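# Put blue foam block, or else cardboard box, in tote

## Task

Check the room's floor for a blue foam block. If one is there, place it in the tote beside the door; if not, place the cardboard box in that tote. The placed item must sit fully inside the tote with no part overhanging its rim, and it must stay there without the robot holding it. The robot must not tip over or be left leaning.

## Robot and tools

Robot: a Hello Robot Stretch 3 with one arm. It has a two-wheel differential base (0.33 m long, 0.34 m wide), a lift that slides up a mast, and a telescoping arm pointing out of the robot's RIGHT side, ending in a wrist (yaw, pitch, roll) and a gripper. The base cannot strafe, so to move the gripper forward or back you drive the base. Turning in place pivots about the wheel midpoint, 0.05 m behind the front edge; with the arm retracted and wrist folded the swept radius is 0.28 m, larger if the wrist is unfolded. Cameras: head_camera and nav_camera on the head (aimed by head_pan_rad and head_tilt_rad) and wrist_camera on the gripper.

Frames: the base frame has its origin on the floor between the drive wheels, x forward, y to the left, z up. hand_pose is reported in this frame at the fingertip closing point. The odometry frame is the base frame where the scene began; heading is positive to the left, range -3.142 to 3.142.

execute_actions takes "actions", a list run in order (an empty list just returns the current state and images). Each action may hold "robot", "steps" (integer 1 to 450 control steps at 30 per second; default 1) and "until" (an early-exit condition, only with steps). {"steps": n} alone waits. "robot" is one command, a queue (list of up to 8 commands and {"pause_s": s} waits of at most 15 s, run one after another), or {"stop": true}, which brakes everything and clears the queue.

A command may contain:
- "base": exactly one of {"translate_m": d}, an offset in metres along the base's own x axis from where it stands when that command begins, forward positive, |d| up to 1; or {"rotate_rad": d}, an in-place turn offset in radians, counter-clockwise (left) positive, |d| up to 3.2.
- "joints": absolute targets, by name, each a single number; unnamed joints keep their current target. lift_m 0 to 1.1 (arm height on mast, metres); arm_m 0 to 0.52 (extension, metres); wrist_yaw_rad -1.345 to 4.42 (0 along the arm, positive toward the front, 3.0 folded over the base); wrist_pitch_rad -1.57 to 0.451 (negative tips fingers down); wrist_roll_rad -2.911 to 2.911; gripper_m -0.089 to 0.179 (larger is wider; actual fingertip gap is smaller by about 0.007 near closed, 0.025 fully open); head_pan_rad -3.953 to 1.73 (0 ahead, positive left, -1.57 along the arm); head_tilt_rad -1.53 to 0.419 (negative down).
- "contact_limits": {"arm_m": e}, motor effort percent 1 to 100 at which the arm halts with contact_stop; smaller is gentler. It lasts until arm_m's next command.
Motions begin together and keep running across later actions. A new command overrides at once and discards the rest of an old queue. Queue steps advance only when the prior step ends "done" (off_target also passes for base and gripper); otherwise later steps are dropped.

until: {"robot": {"status": "ended"}} waits for all motion and the queue to finish. Other fields compare as [op, value] with =, !=, <, <=, >, >= (e.g. "lift_m": [">", 0.3]); status fields take a word or ["!=","moving"]. {"any": {"status": "ended"}} fires when any single motion ends. Avoid "=" on readings, since done means within tolerance.

zoom_image: "camera" (head_camera, nav_camera or wrist_camera) and "region" [x0, y0, x1, y1] in pixels of that camera's latest image, origin top-left, at most 504 by 504. Returns a closer view.

finished_scene: "scene" (integer, the current scene number). Ends the scene irreversibly and reports success; only call it after every motion has ended and the object rests on its own.

Result lines: base_status and joint_status per part (moving, done, off_target, contact_stop, time_out, stopped, not_commanded, torque_fault); the bracket after base_status shows distance moved by wheel count versus goal. joint_goals, measured_speeds, motor_effort (percent, positive pushes toward higher values, peak in brackets; readings are biased and noisy), refusals, queue, queue_left. on_its_own appears when the robot has changed a goal, a joint is slack or off, a motor is loaded at rest, or base_tilt departs from its start value. lidar_m: 12 distances in metres, 30-degree sectors starting straight ahead and going counter-clockwise, in a plane 0.17 m high; "-" means nothing seen. wrist_depth_mm and head_depth_mm: 7x7 grids of median depth. base_odometry counts wheel turns (slip included); turned_by_wheels and turned_by_imu give turning since the last result. Each successful call returns one image per camera taken at its end.

Gripping: command gripper_m below the object's width to grasp; to let go, open at least 0.02 beyond where the pads met it. Neither the reading nor done proves a hold, so check images. Overly hard squeezing triggers a stall guard that weakens the grip.

Speed: the base is fast (0.30 m/s, 1.9 rad/s) only with lift_m under 0.30, arm_m under 0.03 and wrist_yaw_rad above 2.54; otherwise 0.10 m/s and 0.63 rad/s.

Cautions: fold or unfold the wrist only with lift_m 0.32 to 0.95, wrist_pitch_rad -0.4 and roll near 0; once folded the lift may drop to 0.25. With wrist_yaw_rad below -0.4 keep pitch at -0.5 or lower. Arm or lift pushing on something rigid goes slack with contact_stop; do not push again. Pushing with the gripper higher than about 0.45 m, driving while holding or snagged on something fixed, or snagging furniture (worst in reverse) can tip the robot; reverse the last move in small steps, free the gripper, and lower lift_m to about 0.2 if still leaning. Wrist servos may shut off for 10 s after prolonged strain. Loose objects may get nudged occasionally. Avoid drops, slams, hard hits and heavy pushing, and make sure nothing falls.

Each tool is called after ">>>" as name(argument=value, ...) on one line, values as JSON.

## Session

>>> execute_actions(actions=[])

Scene clock: 0.00 s.
robot.base_odometry: x=+0.000 y=+0.000 heading=+0.000 (m, m, rad; robot's odometry frame)
robot.turned_by_wheels: +0.000 (rad since the last result)
robot.turned_by_imu: +0.000 (rad since the last result)
robot.base_tilt: forward=+1.1 right=+0.5 (deg)
robot.lidar_m: 0.90 0.90 1.08 1.29 1.54 0.94 0.84 0.84 1.00 1.86 2.18 1.02
robot.head_depth_mm: 924 922 918 923 926 926 928 / 905 902 904 903 906 908 906 / 886 881 887 887 889 889 890 / 866 865 865 869 867 871 870 / 848 848 848 850 852 855 853 / 831 831 834 834 834 837 835 / 814 816 816 818 820 820 822
robot.base_status: not_commanded
robot.joint_positions: lift_m=+0.307 arm_m=+0.002 wrist_yaw_rad=+2.973 wrist_pitch_rad=-0.331 wrist_roll_rad=+0.011 gripper_m=+0.037 head_pan_rad=-0.002 head_tilt_rad=+0.003
robot.joint_goals: lift_m=+0.307 arm_m=+0.002 wrist_yaw_rad=+2.973 wrist_pitch_rad=-0.331 wrist_roll_rad=+0.011 gripper_m=+0.037 head_pan_rad=-0.002 head_tilt_rad=+0.003
robot.joint_status: lift_m=not_commanded arm_m=not_commanded wrist_yaw_rad=not_commanded wrist_pitch_rad=not_commanded wrist_roll_rad=not_commanded gripper_m=not_commanded head_pan_rad=not_commanded head_tilt_rad=not_commanded
robot.measured_speeds: translate_m=+0.000 rotate_rad=+0.000 lift_m=+0.000 arm_m=+0.000 wrist_yaw_rad=+0.000 wrist_pitch_rad=+0.000 wrist_roll_rad=+0.000 head_pan_rad=+0.000 head_tilt_rad=+0.000
robot: refusals=0 queue=idle queue_left=0
robot.motor_effort: left_wheel=+0 right_wheel=+1 lift_m=+23 arm_m=+0 wrist_yaw_rad=+0 wrist_pitch_rad=+6 wrist_roll_rad=+0 gripper_m=+0 head_pan_rad=+0 head_tilt_rad=+2 (%)
robot.hand_pose: x=+0.0180 y=+0.0841 z=+0.3398 quat_wxyz=(+0.175, +0.708, +0.057, +0.681) (m; robot's base frame)
robot.wrist_depth_mm: - - - - - 963 769 / - - - - - - 776 / - - - - - - 807 / 837 825 816 827 808 812 769 / 654 656 - 657 683 658 658 / 546 551 - 549 527 550 547 / 470 480 - - 466 468 473
pictures: head_camera (sideways: a quarter turn clockwise sets it upright), nav_camera (sideways: a quarter turn counterclockwise sets it upright), wrist_camera
Images, in order (width x height): head_camera 896x504, nav_camera 672x504, wrist_camera 644x364.

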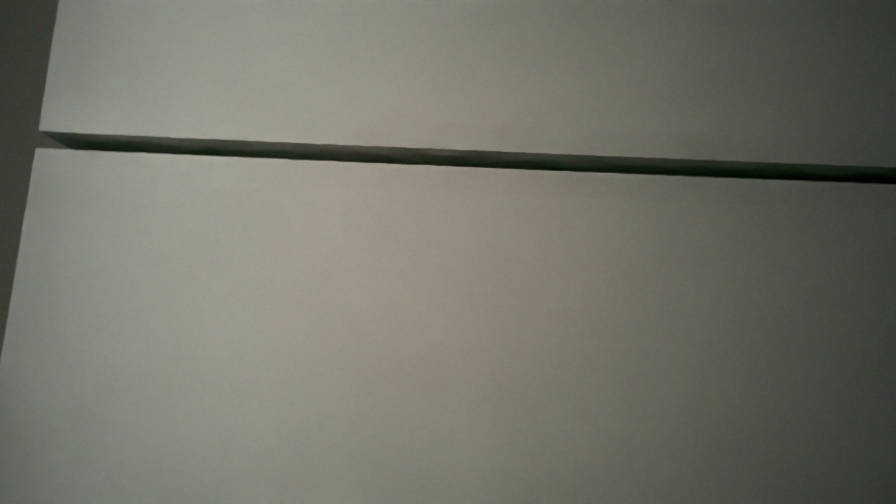

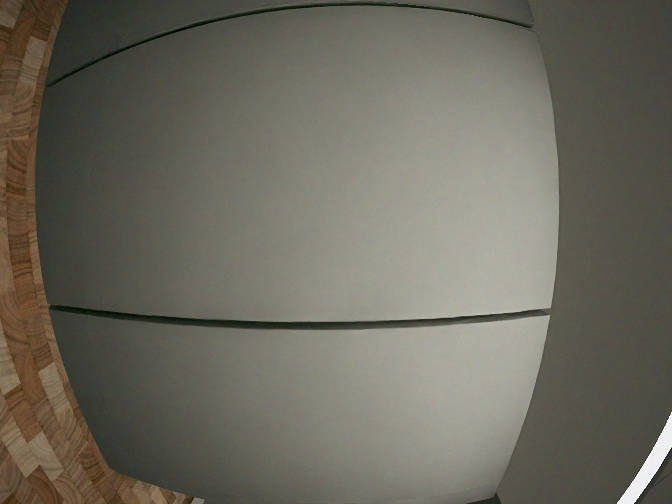

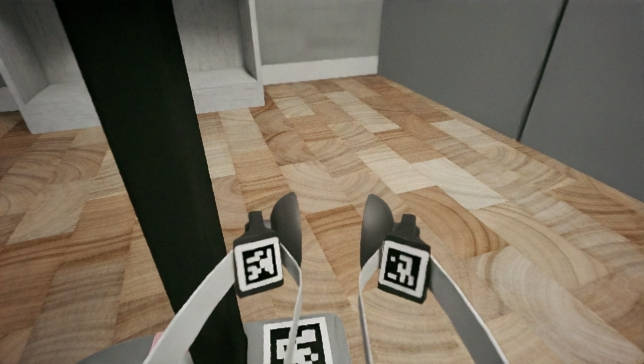

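Look around with head tilted down.

>>> execute_actions(actions=[{"robot":{"joints":{"head_pan_rad":1.5,"head_tilt_rad":-0.7}},"steps":100,"until":{"robot":{"status":"ended"}}}])

>>> execute_actions(actions=[{"robot":{"joints":{"head_pan_rad":0.0,"head_tilt_rad":-0.7}},"steps":100,"until":{"robot":{"status":"ended"}}}])

>>> execute_actions(actions=[{"robot":{"joints":{"head_pan_rad":-1.5,"head_tilt_rad":-0.7}},"steps":100,"until":{"robot":{"status":"ended"}}}])

>>> execute_actions(actions=[{"robot":{"joints":{"head_pan_rad":-3.1,"head_tilt_rad":-0.7}},"steps":100,"until":{"robot":{"status":"ended"}}}])

Scene clock: 2.00 s.
robot.base_odometry: x=+0.000 y=+0.000 heading=+0.000 (m, m, rad; robot's odometry frame)
robot.turned_by_wheels: +0.000 (rad since the last result)
robot.turned_by_imu: +0.000 (rad since the last result)
robot.base_tilt: forward=+1.1 right=+0.5 (deg)
robot.lidar_m: 0.90 0.90 1.08 1.28 1.53 0.94 0.84 0.84 1.00 1.85 2.18 1.02
robot.head_depth_mm: 1430 1538 1621 1712 1633 1364 1176 / 1433 1620 1862 1963 1629 1360 1171 / 1401 1577 1828 1986 1625 1362 1169 / 1376 1541 1767 1950 1619 1351 1172 / 1300 1414 1559 1758 1625 1359 1172 / 1275 1416 1547 1780 1628 1362 1193 / 1230 1382 1521 1737 1612 1409 -
robot.base_status: not_commanded
robot.joint_positions: lift_m=+0.307 arm_m=+0.002 wrist_yaw_rad=+2.973 wrist_pitch_rad=-0.331 wrist_roll_rad=+0.011 gripper_m=+0.037 head_pan_rad=+1.493 head_tilt_rad=-0.691
robot.joint_goals: lift_m=+0.307 arm_m=+0.002 wrist_yaw_rad=+2.973 wrist_pitch_rad=-0.331 wrist_roll_rad=+0.011 gripper_m=+0.037 head_pan_rad=+1.500 head_tilt_rad=-0.700
robot.joint_status: lift_m=not_commanded arm_m=not_commanded wrist_yaw_rad=not_commanded wrist_pitch_rad=not_commanded wrist_roll_rad=not_commanded gripper_m=not_commanded head_pan_rad=done head_tilt_rad=done
robot.measured_speeds: translate_m=+0.000 rotate_rad=+0.000 lift_m=+0.000 arm_m=+0.000 wrist_yaw_rad=+0.000 wrist_pitch_rad=+0.000 wrist_roll_rad=+0.000 head_pan_rad=+0.000 head_tilt_rad=+0.000
robot: refusals=0 queue=done queue_left=0
robot.motor_effort: left_wheel=-1(0) right_wheel=+0(0) lift_m=+24(24) arm_m=+0(0) wrist_yaw_rad=-1(0) wrist_pitch_rad=+6(6) wrist_roll_rad=+0(1) gripper_m=-1(0) head_pan_rad=+3(42) head_tilt_rad=-3(29) (%)
robot.hand_pose: x=+0.0180 y=+0.0841 z=+0.3398 quat_wxyz=(+0.175, +0.708, +0.057, +0.681) (m; robot's base frame)
robot.wrist_depth_mm: - - - - - 982 741 / - - - - - - 767 / - - - - - - 814 / 838 813 832 815 828 832 784 / 656 650 - 654 687 649 659 / 549 546 - 548 524 545 544 / 475 488 - - 473 470 467
pictures: head_camera (sideways: a quarter turn clockwise sets it upright), nav_camera (sideways: a quarter turn counterclockwise sets it upright), wrist_camera
Images, in order (width x height): head_camera 896x504, nav_camera 672x504, wrist_camera 644x364.

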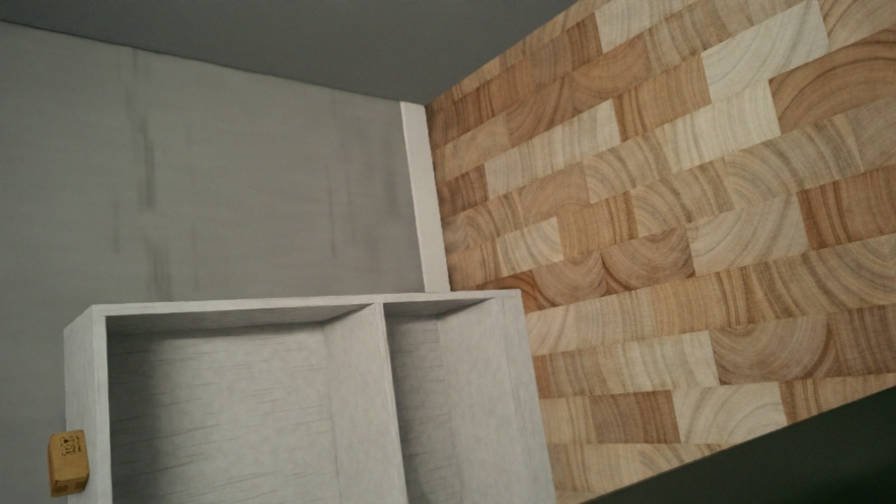

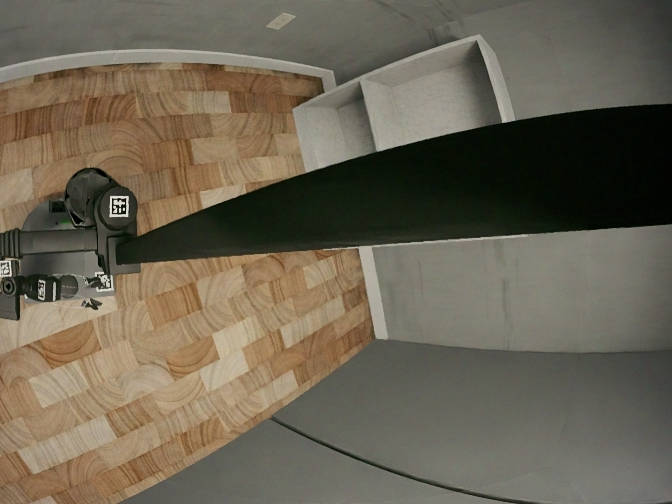

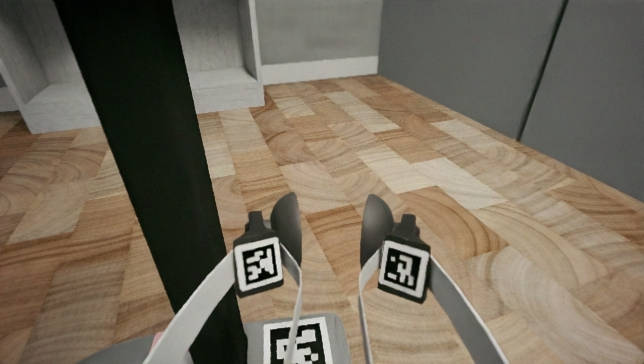

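Scene clock: 3.33 s.
robot.base_odometry: x=+0.000 y=+0.000 heading=+0.000 (m, m, rad; robot's odometry frame)
robot.turned_by_wheels: +0.000 (rad since the last result)
robot.turned_by_imu: +0.000 (rad since the last result)
robot.base_tilt: forward=+1.0 right=+0.5 (deg)
robot.lidar_m: 0.90 0.91 1.08 1.28 1.54 0.95 0.84 0.84 1.00 1.86 2.19 1.02
robot.head_depth_mm: 777 884 1018 1196 1454 1373 1177 / 779 880 995 1174 1416 1362 1174 / 758 852 990 1152 1386 1364 1171 / 747 838 958 1118 1338 1359 1173 / 733 825 940 1095 1310 1353 1172 / 725 810 924 1069 1275 1363 1171 / 715 798 908 1047 1242 1356 1168
robot.base_status: not_commanded
robot.joint_positions: lift_m=+0.307 arm_m=+0.002 wrist_yaw_rad=+2.973 wrist_pitch_rad=-0.331 wrist_roll_rad=+0.011 gripper_m=+0.037 head_pan_rad=+0.007 head_tilt_rad=-0.691
robot.joint_goals: lift_m=+0.307 arm_m=+0.002 wrist_yaw_rad=+2.973 wrist_pitch_rad=-0.331 wrist_roll_rad=+0.011 gripper_m=+0.037 head_pan_rad=+0.000 head_tilt_rad=-0.700
robot.joint_status: lift_m=not_commanded arm_m=not_commanded wrist_yaw_rad=not_commanded wrist_pitch_rad=not_commanded wrist_roll_rad=not_commanded gripper_m=not_commanded head_pan_rad=done head_tilt_rad=done
robot.measured_speeds: translate_m=+0.000 rotate_rad=+0.000 lift_m=+0.000 arm_m=+0.000 wrist_yaw_rad=+0.000 wrist_pitch_rad=+0.000 wrist_roll_rad=+0.000 head_pan_rad=+0.000 head_tilt_rad=+0.000
robot: refusals=0 queue=done queue_left=0
robot.motor_effort: left_wheel=+0(0) right_wheel=+1(0) lift_m=+24(24) arm_m=+0(0) wrist_yaw_rad=+0(0) wrist_pitch_rad=+6(6) wrist_roll_rad=+0(0) gripper_m=+0(1) head_pan_rad=-4(43) head_tilt_rad=-3(3) (%)
robot.hand_pose: x=+0.0180 y=+0.0841 z=+0.3398 quat_wxyz=(+0.175, +0.708, +0.057, +0.681) (m; robot's base frame)
robot.wrist_depth_mm: - - - - - 964 758 / - - - - - - 770 / - - - - - - 795 / 826 794 811 825 807 824 789 / 667 669 - 665 676 655 645 / 551 551 - 548 529 546 544 / 474 486 - - 468 468 465
pictures: head_camera (sideways: a quarter turn clockwise sets it upright), nav_camera (sideways: a quarter turn counterclockwise sets it upright), wrist_camera
Images, in order (width x height): head_camera 896x504, nav_camera 672x504, wrist_camera 644x364.

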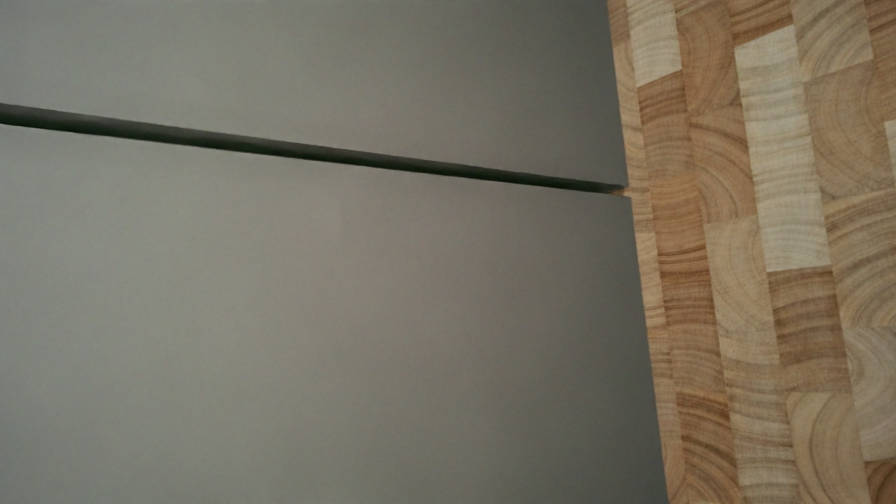

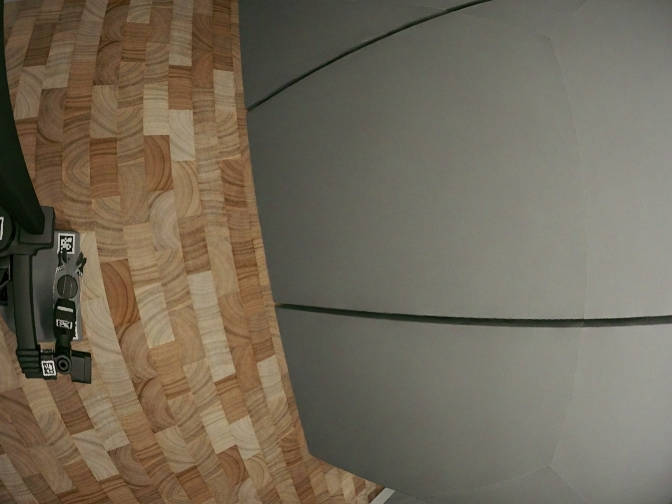

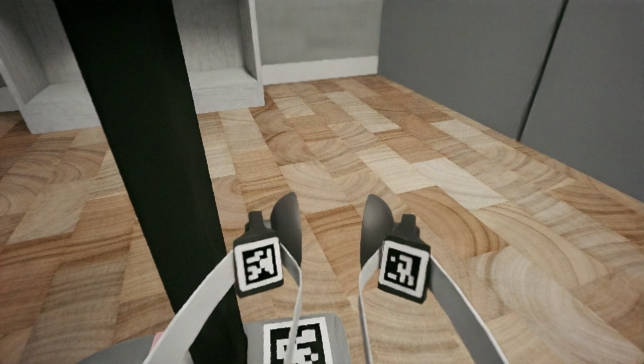

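Scene clock: 4.67 s.
robot.base_odometry: x=+0.000 y=+0.000 heading=+0.000 (m, m, rad; robot's odometry frame)
robot.turned_by_wheels: +0.000 (rad since the last result)
robot.turned_by_imu: +0.000 (rad since the last result)
robot.base_tilt: forward=+1.1 right=+0.5 (deg)
robot.lidar_m: 0.90 0.90 1.08 1.29 1.53 0.94 0.84 0.84 1.00 1.86 2.18 1.01
robot.head_depth_mm: 1850 1988 2018 1927 1640 1366 1176 / 1887 2125 2383 2036 1626 1365 1171 / 1841 2102 2346 1962 1626 1360 1174 / 1846 2077 2330 1976 1620 1355 1171 / 1834 2057 2340 2016 1630 1360 1166 / 1818 2036 2326 1999 1616 1361 1171 / 1814 2032 2319 1998 1620 1360 1166
robot.base_status: not_commanded
robot.joint_positions: lift_m=+0.307 arm_m=+0.002 wrist_yaw_rad=+2.973 wrist_pitch_rad=-0.331 wrist_roll_rad=+0.011 gripper_m=+0.037 head_pan_rad=-1.493 head_tilt_rad=-0.691
robot.joint_goals: lift_m=+0.307 arm_m=+0.002 wrist_yaw_rad=+2.973 wrist_pitch_rad=-0.331 wrist_roll_rad=+0.011 gripper_m=+0.037 head_pan_rad=-1.500 head_tilt_rad=-0.700
robot.joint_status: lift_m=not_commanded arm_m=not_commanded wrist_yaw_rad=not_commanded wrist_pitch_rad=not_commanded wrist_roll_rad=not_commanded gripper_m=not_commanded head_pan_rad=done head_tilt_rad=done
robot.measured_speeds: translate_m=+0.000 rotate_rad=+0.000 lift_m=+0.000 arm_m=+0.000 wrist_yaw_rad=+0.000 wrist_pitch_rad=+0.000 wrist_roll_rad=+0.000 head_pan_rad=+0.000 head_tilt_rad=+0.000
robot: refusals=0 queue=done queue_left=0
robot.motor_effort: left_wheel=+0(0) right_wheel=+0(1) lift_m=+24(23) arm_m=+0(0) wrist_yaw_rad=+0(0) wrist_pitch_rad=+7(6) wrist_roll_rad=+0(0) gripper_m=+1(0) head_pan_rad=-4(44) head_tilt_rad=-3(1) (%)
robot.hand_pose: x=+0.0180 y=+0.0841 z=+0.3398 quat_wxyz=(+0.175, +0.708, +0.057, +0.681) (m; robot's base frame)
robot.wrist_depth_mm: - - - - - 975 747 / - - - - - - 784 / - - - - - - 797 / 832 813 831 817 812 817 792 / 663 655 - 654 681 657 652 / 547 546 - 547 533 545 539 / 477 487 - - 477 472 468
pictures: head_camera (sideways: a quarter turn clockwise sets it upright), nav_camera (sideways: a quarter turn counterclockwise sets it upright), wrist_camera
Images, in order (width x height): head_camera 896x504, nav_camera 672x504, wrist_camera 644x364.

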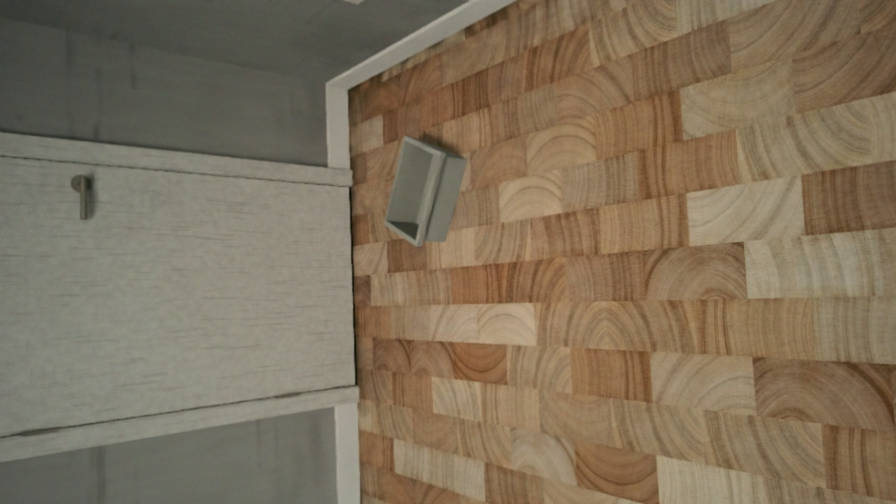

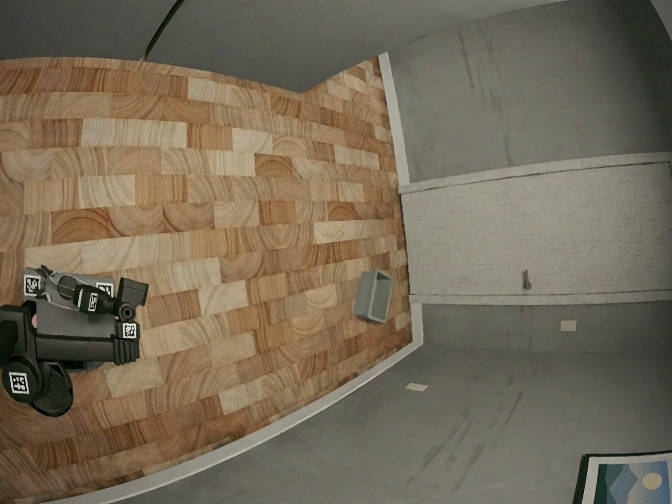

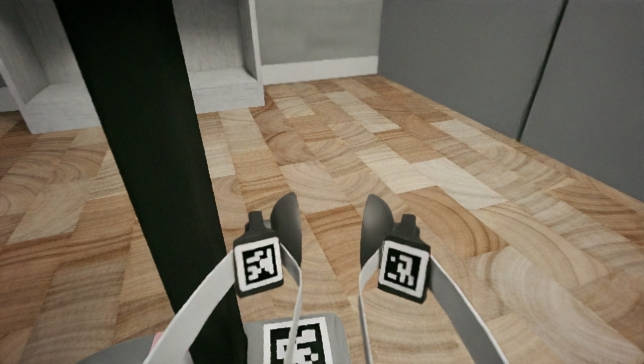

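Scene clock: 6.03 s.
robot.base_odometry: x=+0.000 y=+0.000 heading=+0.000 (m, m, rad; robot's odometry frame)
robot.turned_by_wheels: +0.000 (rad since the last result)
robot.turned_by_imu: +0.000 (rad since the last result)
robot.base_tilt: forward=+1.1 right=+0.4 (deg)
robot.lidar_m: 0.90 0.90 1.08 1.29 1.54 0.94 0.84 0.84 1.00 1.86 2.18 1.02
robot.head_depth_mm: 716 808 927 1092 1321 1369 1176 / 708 799 916 1073 1306 1369 1175 / 701 788 906 1061 1281 1360 1169 / 693 780 891 1043 1254 1363 1174 / 686 770 879 1025 1236 1361 1171 / 681 762 868 1012 1209 1359 1170 / 674 753 859 995 1187 1330 1171
robot.base_status: not_commanded
robot.joint_positions: lift_m=+0.307 arm_m=+0.002 wrist_yaw_rad=+2.973 wrist_pitch_rad=-0.331 wrist_roll_rad=+0.011 gripper_m=+0.037 head_pan_rad=-3.093 head_tilt_rad=-0.691
robot.joint_goals: lift_m=+0.307 arm_m=+0.002 wrist_yaw_rad=+2.973 wrist_pitch_rad=-0.331 wrist_roll_rad=+0.011 gripper_m=+0.037 head_pan_rad=-3.100 head_tilt_rad=-0.700
robot.joint_status: lift_m=not_commanded arm_m=not_commanded wrist_yaw_rad=not_commanded wrist_pitch_rad=not_commanded wrist_roll_rad=not_commanded gripper_m=not_commanded head_pan_rad=done head_tilt_rad=done
robot.measured_speeds: translate_m=+0.000 rotate_rad=+0.000 lift_m=+0.000 arm_m=+0.000 wrist_yaw_rad=+0.000 wrist_pitch_rad=+0.000 wrist_roll_rad=+0.000 head_pan_rad=+0.000 head_tilt_rad=+0.000
robot: refusals=0 queue=done queue_left=0
robot.motor_effort: left_wheel=+0(0) right_wheel=+1(1) lift_m=+24(24) arm_m=+0(0) wrist_yaw_rad=+0(0) wrist_pitch_rad=+6(6) wrist_roll_rad=+0(0) gripper_m=+0(1) head_pan_rad=-4(44) head_tilt_rad=-3(4) (%)
robot.hand_pose: x=+0.0180 y=+0.0841 z=+0.3398 quat_wxyz=(+0.175, +0.708, +0.057, +0.681) (m; robot's base frame)
robot.wrist_depth_mm: - - - - - 990 766 / - - - - - - 775 / - - - - - - 779 / 822 795 824 824 815 823 778 / 667 658 - 658 679 658 651 / 551 551 - 546 526 543 549 / 471 484 - - 473 467 469
pictures: head_camera (sideways: a quarter turn clockwise sets it upright), nav_camera (sideways: a quarter turn counterclockwise sets it upright), wrist_camera
Images, in order (width x height): head_camera 896x504, nav_camera 672x504, wrist_camera 644x364.

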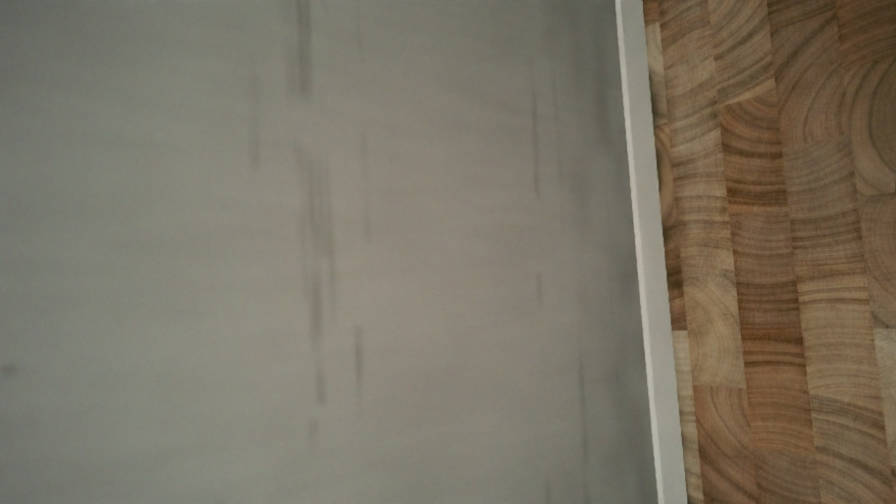

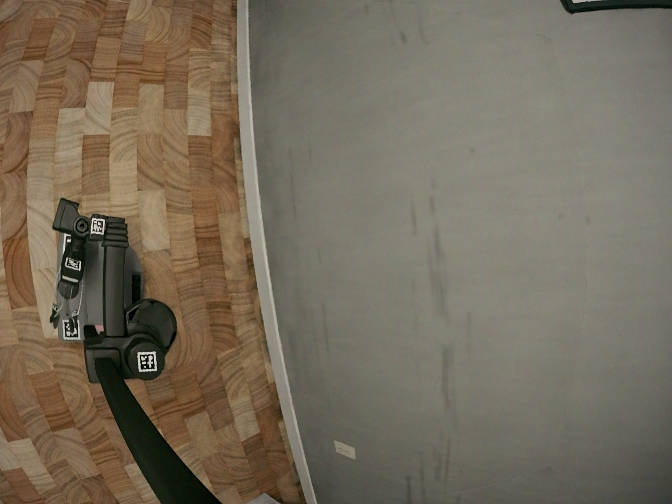

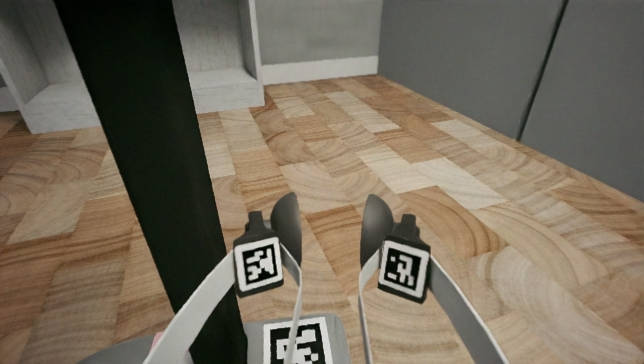

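>>> execute_actions(actions=[{"robot":{"joints":{"head_pan_rad":-3.9,"head_tilt_rad":-0.7}},"steps":100,"until":{"robot":{"status":"ended"}}}])

>>> execute_actions(actions=[{"robot":{"joints":{"head_pan_rad":-0.9,"head_tilt_rad":-0.6}},"steps":100,"until":{"robot":{"status":"ended"}}}])

Scene clock: 7.53 s.
robot.base_odometry: x=+0.000 y=+0.000 heading=+0.000 (m, m, rad; robot's odometry frame)
robot.turned_by_wheels: +0.000 (rad since the last result)
robot.turned_by_imu: +0.000 (rad since the last result)
robot.base_tilt: forward=+1.0 right=+0.4 (deg)
robot.lidar_m: 0.90 0.90 1.08 1.29 1.53 0.94 0.84 0.84 1.00 1.86 2.18 1.01
robot.head_depth_mm: 1363 - - - - - 1152 / 1450 1579 1564 1726 - - - / 1307 1507 1773 1944 1633 1378 1200 / 1150 1298 1489 1738 1621 1359 1174 / 1023 1133 1277 1465 1573 1353 1165 / 918 1008 1117 1256 1423 1359 1168 / 835 909 1000 1109 1243 1325 1164
robot.base_status: not_commanded
robot.joint_positions: lift_m=+0.307 arm_m=+0.002 wrist_yaw_rad=+2.973 wrist_pitch_rad=-0.331 wrist_roll_rad=+0.011 gripper_m=+0.037 head_pan_rad=-3.893 head_tilt_rad=-0.691
robot.joint_goals: lift_m=+0.307 arm_m=+0.002 wrist_yaw_rad=+2.973 wrist_pitch_rad=-0.331 wrist_roll_rad=+0.011 gripper_m=+0.037 head_pan_rad=-3.900 head_tilt_rad=-0.700
robot.joint_status: lift_m=not_commanded arm_m=not_commanded wrist_yaw_rad=not_commanded wrist_pitch_rad=not_commanded wrist_roll_rad=not_commanded gripper_m=not_commanded head_pan_rad=done head_tilt_rad=done
robot.measured_speeds: translate_m=+0.000 rotate_rad=+0.000 lift_m=+0.000 arm_m=+0.000 wrist_yaw_rad=+0.000 wrist_pitch_rad=+0.000 wrist_roll_rad=+0.000 head_pan_rad=+0.000 head_tilt_rad=+0.000
robot: refusals=0 queue=done queue_left=0
robot.motor_effort: left_wheel=+0(0) right_wheel=+1(1) lift_m=+24(24) arm_m=+0(0) wrist_yaw_rad=+0(0) wrist_pitch_rad=+6(6) wrist_roll_rad=+0(0) gripper_m=+0(1) head_pan_rad=-4(43) head_tilt_rad=-2(3) (%)
robot.hand_pose: x=+0.0180 y=+0.0841 z=+0.3398 quat_wxyz=(+0.175, +0.708, +0.057, +0.681) (m; robot's base frame)
robot.wrist_depth_mm: - - - - - 962 761 / - - - - - - 779 / - - - - - - 811 / 837 794 815 821 818 813 782 / 662 665 - 661 680 651 659 / 549 547 - 553 530 542 548 / 469 486 - - 468 469 468
pictures: head_camera (sideways: a quarter turn clockwise sets it upright), nav_camera (sideways: a quarter turn counterclockwise sets it upright), wrist_camera
Images, in order (width x height): head_camera 896x504, nav_camera 672x504, wrist_camera 644x364.

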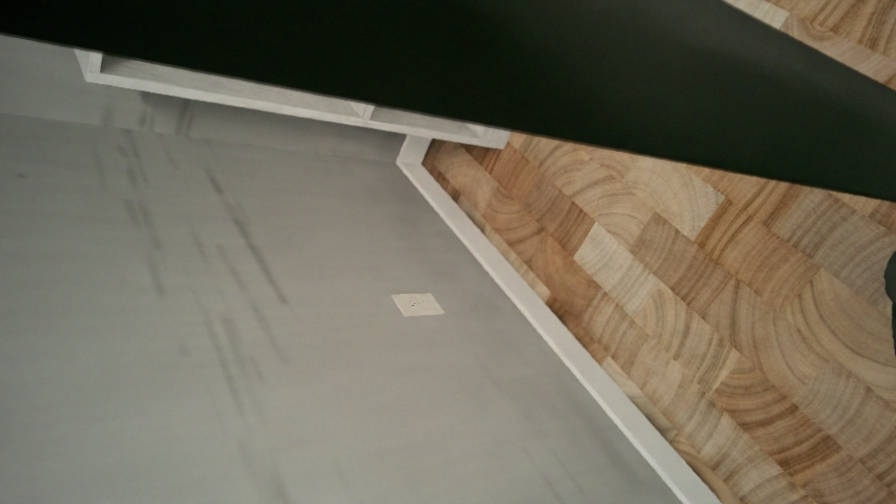

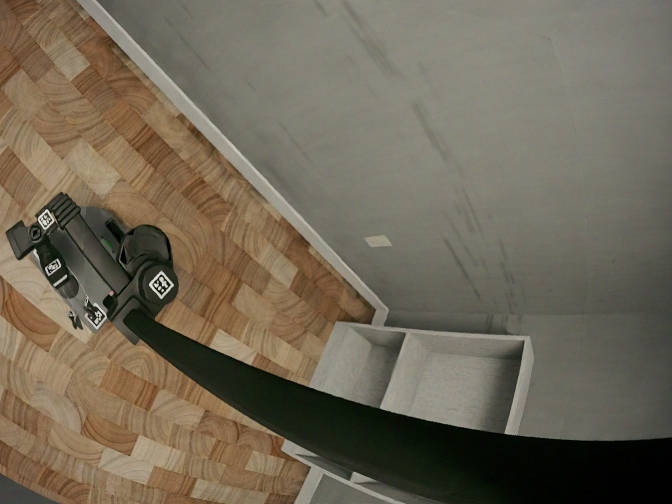

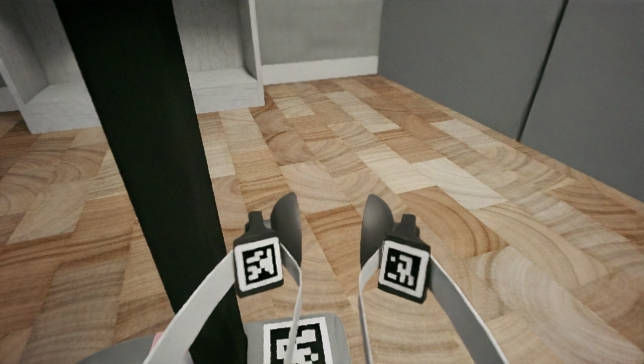

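Scene clock: 9.57 s.
robot.base_odometry: x=+0.000 y=+0.000 heading=+0.000 (m, m, rad; robot's odometry frame)
robot.turned_by_wheels: +0.000 (rad since the last result)
robot.turned_by_imu: +0.000 (rad since the last result)
robot.base_tilt: forward=+1.0 right=+0.5 (deg)
robot.lidar_m: 0.90 0.90 1.08 1.29 1.53 0.94 0.84 0.84 1.00 1.86 2.17 1.02
robot.head_depth_mm: 1809 1965 2160 2291 1779 1452 1220 / 1904 2086 2295 2273 1766 1441 1219 / 1996 2209 2458 2268 1773 1436 1221 / 2103 2326 2613 2274 1769 1429 1214 / 2214 2425 2659 2004 1752 1437 1212 / 1149 1240 1354 1489 1615 1429 1208 / 1018 1090 1174 1269 1390 1413 1213
robot.base_status: not_commanded
robot.joint_positions: lift_m=+0.307 arm_m=+0.002 wrist_yaw_rad=+2.973 wrist_pitch_rad=-0.331 wrist_roll_rad=+0.011 gripper_m=+0.037 head_pan_rad=-0.907 head_tilt_rad=-0.606
robot.joint_goals: lift_m=+0.307 arm_m=+0.002 wrist_yaw_rad=+2.973 wrist_pitch_rad=-0.331 wrist_roll_rad=+0.011 gripper_m=+0.037 head_pan_rad=-0.900 head_tilt_rad=-0.600
robot.joint_status: lift_m=not_commanded arm_m=not_commanded wrist_yaw_rad=not_commanded wrist_pitch_rad=not_commanded wrist_roll_rad=not_commanded gripper_m=not_commanded head_pan_rad=done head_tilt_rad=done
robot.measured_speeds: translate_m=+0.000 rotate_rad=+0.000 lift_m=+0.000 arm_m=+0.000 wrist_yaw_rad=+0.000 wrist_pitch_rad=+0.000 wrist_roll_rad=+0.000 head_pan_rad=+0.000 head_tilt_rad=+0.000
robot: refusals=0 queue=done queue_left=0
robot.motor_effort: left_wheel=+0(0) right_wheel=+1(0) lift_m=+24(23) arm_m=+0(0) wrist_yaw_rad=+0(0) wrist_pitch_rad=+7(6) wrist_roll_rad=+0(0) gripper_m=+0(1) head_pan_rad=+4(43) head_tilt_rad=+3(10) (%)
robot.hand_pose: x=+0.0180 y=+0.0841 z=+0.3398 quat_wxyz=(+0.175, +0.708, +0.057, +0.681) (m; robot's base frame)
robot.wrist_depth_mm: - - - - - 968 755 / - - - - - - 783 / - - - - - - 795 / 831 807 799 821 807 826 785 / 654 665 - 653 680 647 657 / 548 551 - 549 534 546 543 / 472 480 - - 467 465 467
pictures: head_camera (sideways: a quarter turn clockwise sets it upright), nav_camera (sideways: a quarter turn counterclockwise sets it upright), wrist_camera
Images, in order (width x height): head_camera 896x504, nav_camera 672x504, wrist_camera 644x364.

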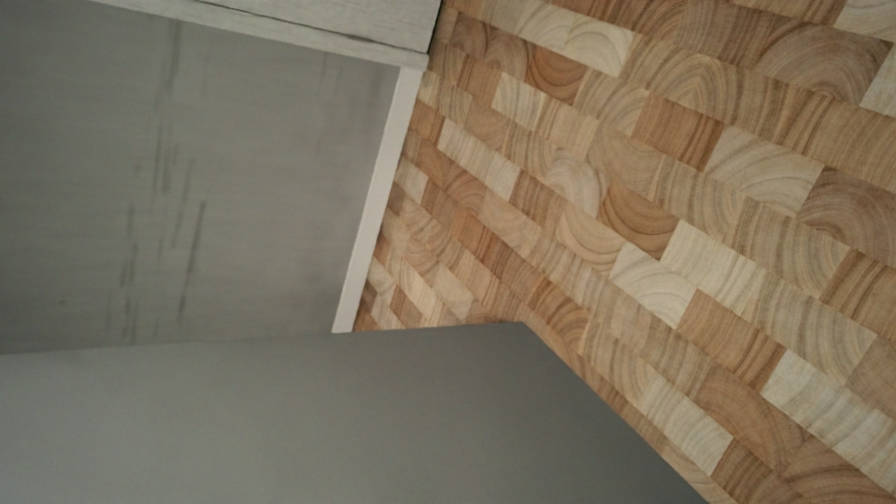

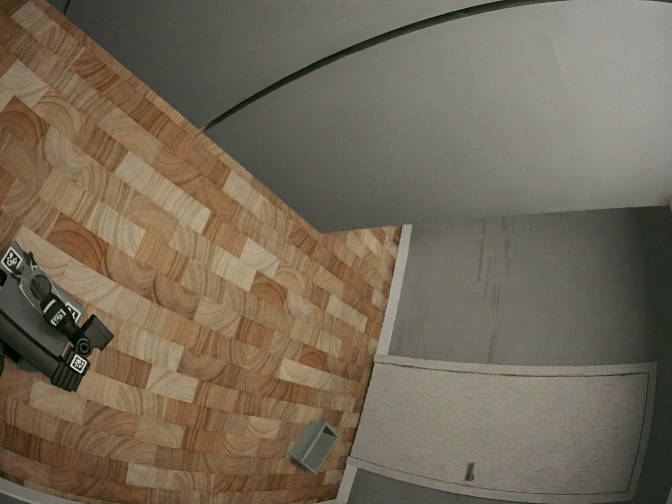

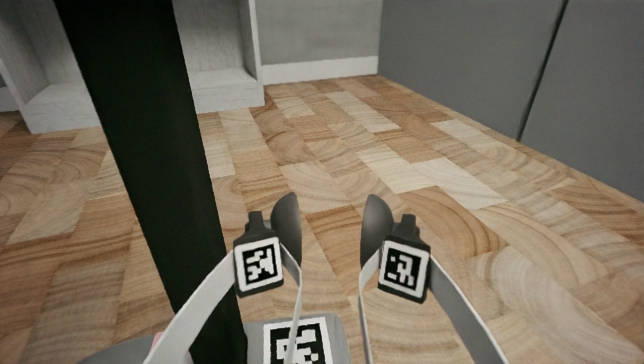

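>>> execute_actions(actions=[{"robot":[{"base":{"rotate_rad":-1.57},"joints":{"lift_m":0.28,"head_pan_rad":1.3,"head_tilt_rad":-0.6}},{"base":{"translate_m":1.0}},{"base":{"translate_m":0.15}}],"steps":450,"until":{"robot":{"status":"ended"}}}])

Scene clock: 19.60 s.
robot.base_odometry: x=+0.001 y=-1.150 heading=-1.570 (m, m, rad; robot's odometry frame)
robot.turned_by_wheels: -1.570 (rad since the last result)
robot.turned_by_imu: -1.589 (rad since the last result)
robot.base_tilt: forward=+1.1 right=+0.5 (deg)
robot.lidar_m: 1.04 1.05 1.27 1.14 1.14 1.37 2.44 1.10 0.67 0.60 0.60 0.72
robot.head_depth_mm: 1290 1378 1448 1560 1632 1442 1219 / 1492 1591 1710 1856 1769 1451 1223 / 1746 1886 2056 2145 1750 1442 1216 / 2108 2314 2575 2262 1749 1438 1212 / 2673 3029 3028 2261 1756 1432 1212 / 3434 3897 3152 2238 1750 1424 1211 / 3447 3792 2979 1297 1419 1435 1209
robot.base_status: done (translate_m +0.1500 of +0.1500)
robot.joint_positions: lift_m=+0.280 arm_m=+0.002 wrist_yaw_rad=+2.973 wrist_pitch_rad=-0.332 wrist_roll_rad=+0.011 gripper_m=+0.037 head_pan_rad=+1.293 head_tilt_rad=-0.605
robot.joint_goals: lift_m=+0.280 arm_m=+0.002 wrist_yaw_rad=+2.973 wrist_pitch_rad=-0.332 wrist_roll_rad=+0.011 gripper_m=+0.037 head_pan_rad=+1.300 head_tilt_rad=-0.600
robot.joint_status: lift_m=done arm_m=not_commanded wrist_yaw_rad=not_commanded wrist_pitch_rad=not_commanded wrist_roll_rad=not_commanded gripper_m=not_commanded head_pan_rad=done head_tilt_rad=done
robot.measured_speeds: translate_m=+0.000 rotate_rad=+0.000 lift_m=+0.000 arm_m=+0.000 wrist_yaw_rad=+0.000 wrist_pitch_rad=+0.000 wrist_roll_rad=+0.000 head_pan_rad=+0.000 head_tilt_rad=+0.000
robot: refusals=0 queue=done queue_left=0
robot.motor_effort: left_wheel=+2(9) right_wheel=-2(9) lift_m=+21(22) arm_m=+0(0) wrist_yaw_rad=+0(0) wrist_pitch_rad=+7(7) wrist_roll_rad=+0(0) gripper_m=+0(0) head_pan_rad=+4(45) head_tilt_rad=+2(2) (%)
robot.hand_pose: x=+0.0180 y=+0.0840 z=+0.3126 quat_wxyz=(+0.176, +0.708, +0.057, +0.681) (m; robot's base frame)
robot.wrist_depth_mm: 870 - - - - - 884 / 931 - - - - - 890 / 991 - - - - - 919 / 770 765 768 776 770 763 768 / 620 621 - 627 646 611 622 / 516 516 - 513 497 515 506 / 453 - - - 438 442 442
pictures: head_camera (sideways: a quarter turn clockwise sets it upright), nav_camera (sideways: a quarter turn counterclockwise sets it upright), wrist_camera
Images, in order (width x height): head_camera 896x504, nav_camera 672x504, wrist_camera 644x364.

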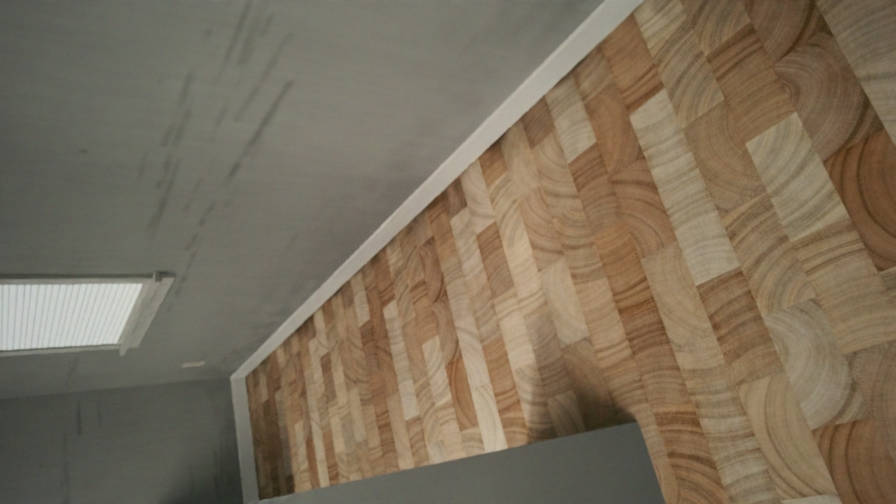

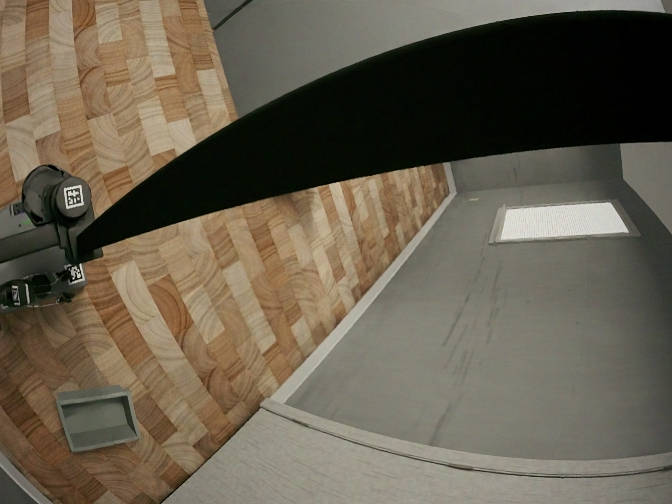

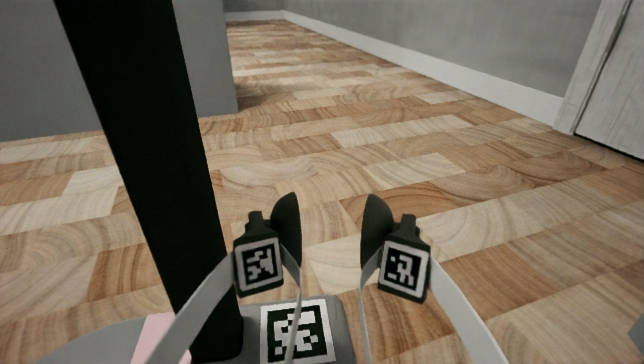

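>>> execute_actions(actions=[{"robot":[{"base":{"translate_m":0.3},"joints":{"head_pan_rad":0.9,"head_tilt_rad":-0.5}},{"base":{"rotate_rad":1.75}},{"base":{"translate_m":1.0}},{"base":{"translate_m":0.5}}],"steps":450,"until":{"robot":{"status":"ended"}}}])

Scene clock: 33.90 s.
robot.base_odometry: x=+1.477 y=-1.181 heading=+0.180 (m, m, rad; robot's odometry frame)
robot.turned_by_wheels: +1.750 (rad since the last result)
robot.turned_by_imu: +1.775 (rad since the last result)
robot.base_tilt: forward=+1.1 right=+0.3 (deg)
robot.lidar_m: 2.26 2.70 0.25 0.24 0.25 0.33 2.04 1.05 0.76 0.73 0.75 1.01
robot.head_depth_mm: 2773 2976 3037 2708 1996 1569 1295 / 3075 3282 3457 2671 1976 1566 1290 / 3356 3622 3812 2698 1963 1556 1290 / 3177 3520 3741 2710 1947 1547 1281 / 3027 3154 3442 2664 307 344 398 / - - - - - 304 345 / - - - - - 288 310
robot.base_status: done (translate_m +0.5000 of +0.5000)
robot.joint_positions: lift_m=+0.280 arm_m=+0.002 wrist_yaw_rad=+2.973 wrist_pitch_rad=-0.332 wrist_roll_rad=+0.011 gripper_m=+0.037 head_pan_rad=+0.907 head_tilt_rad=-0.506
robot.joint_goals: lift_m=+0.280 arm_m=+0.002 wrist_yaw_rad=+2.973 wrist_pitch_rad=-0.332 wrist_roll_rad=+0.011 gripper_m=+0.037 head_pan_rad=+0.900 head_tilt_rad=-0.500
robot.joint_status: lift_m=done arm_m=not_commanded wrist_yaw_rad=not_commanded wrist_pitch_rad=not_commanded wrist_roll_rad=not_commanded gripper_m=not_commanded head_pan_rad=done head_tilt_rad=done
robot.measured_speeds: translate_m=+0.000 rotate_rad=+0.000 lift_m=+0.000 arm_m=+0.000 wrist_yaw_rad=+0.000 wrist_pitch_rad=+0.000 wrist_roll_rad=+0.000 head_pan_rad=+0.000 head_tilt_rad=+0.000
robot: refusals=0 queue=done queue_left=0
robot.motor_effort: left_wheel=-2(8) right_wheel=+3(14) lift_m=+20(20) arm_m=+0(0) wrist_yaw_rad=+0(0) wrist_pitch_rad=+7(7) wrist_roll_rad=+0(0) gripper_m=+0(0) head_pan_rad=-4(32) head_tilt_rad=+3(12) (%)
robot.hand_pose: x=+0.0180 y=+0.0839 z=+0.3126 quat_wxyz=(+0.176, +0.708, +0.057, +0.681) (m; robot's base frame)
robot.wrist_depth_mm: 227 - 244 256 267 - - / 245 - 263 276 291 - - / 262 - 287 301 318 - - / 287 295 317 332 362 757 759 / 309 326 - 366 618 617 618 / 344 361 - 409 481 516 517 / 378 - - - 442 440 440
pictures: head_camera (sideways: a quarter turn clockwise sets it upright), nav_camera (sideways: a quarter turn counterclockwise sets it upright), wrist_camera
Images, in order (width x height): head_camera 896x504, nav_camera 672x504, wrist_camera 644x364.

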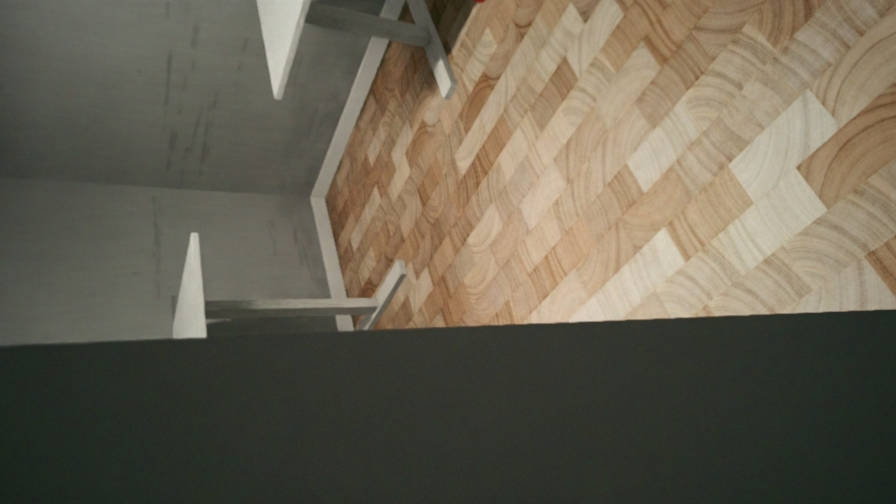

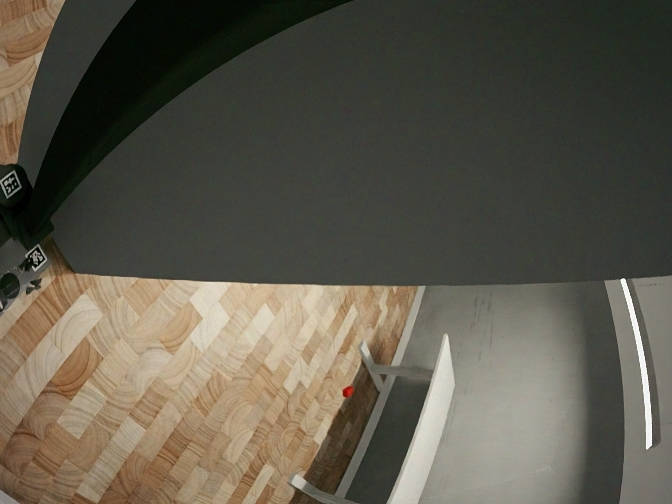

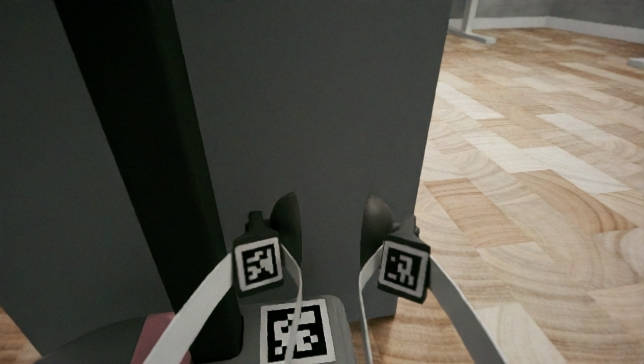

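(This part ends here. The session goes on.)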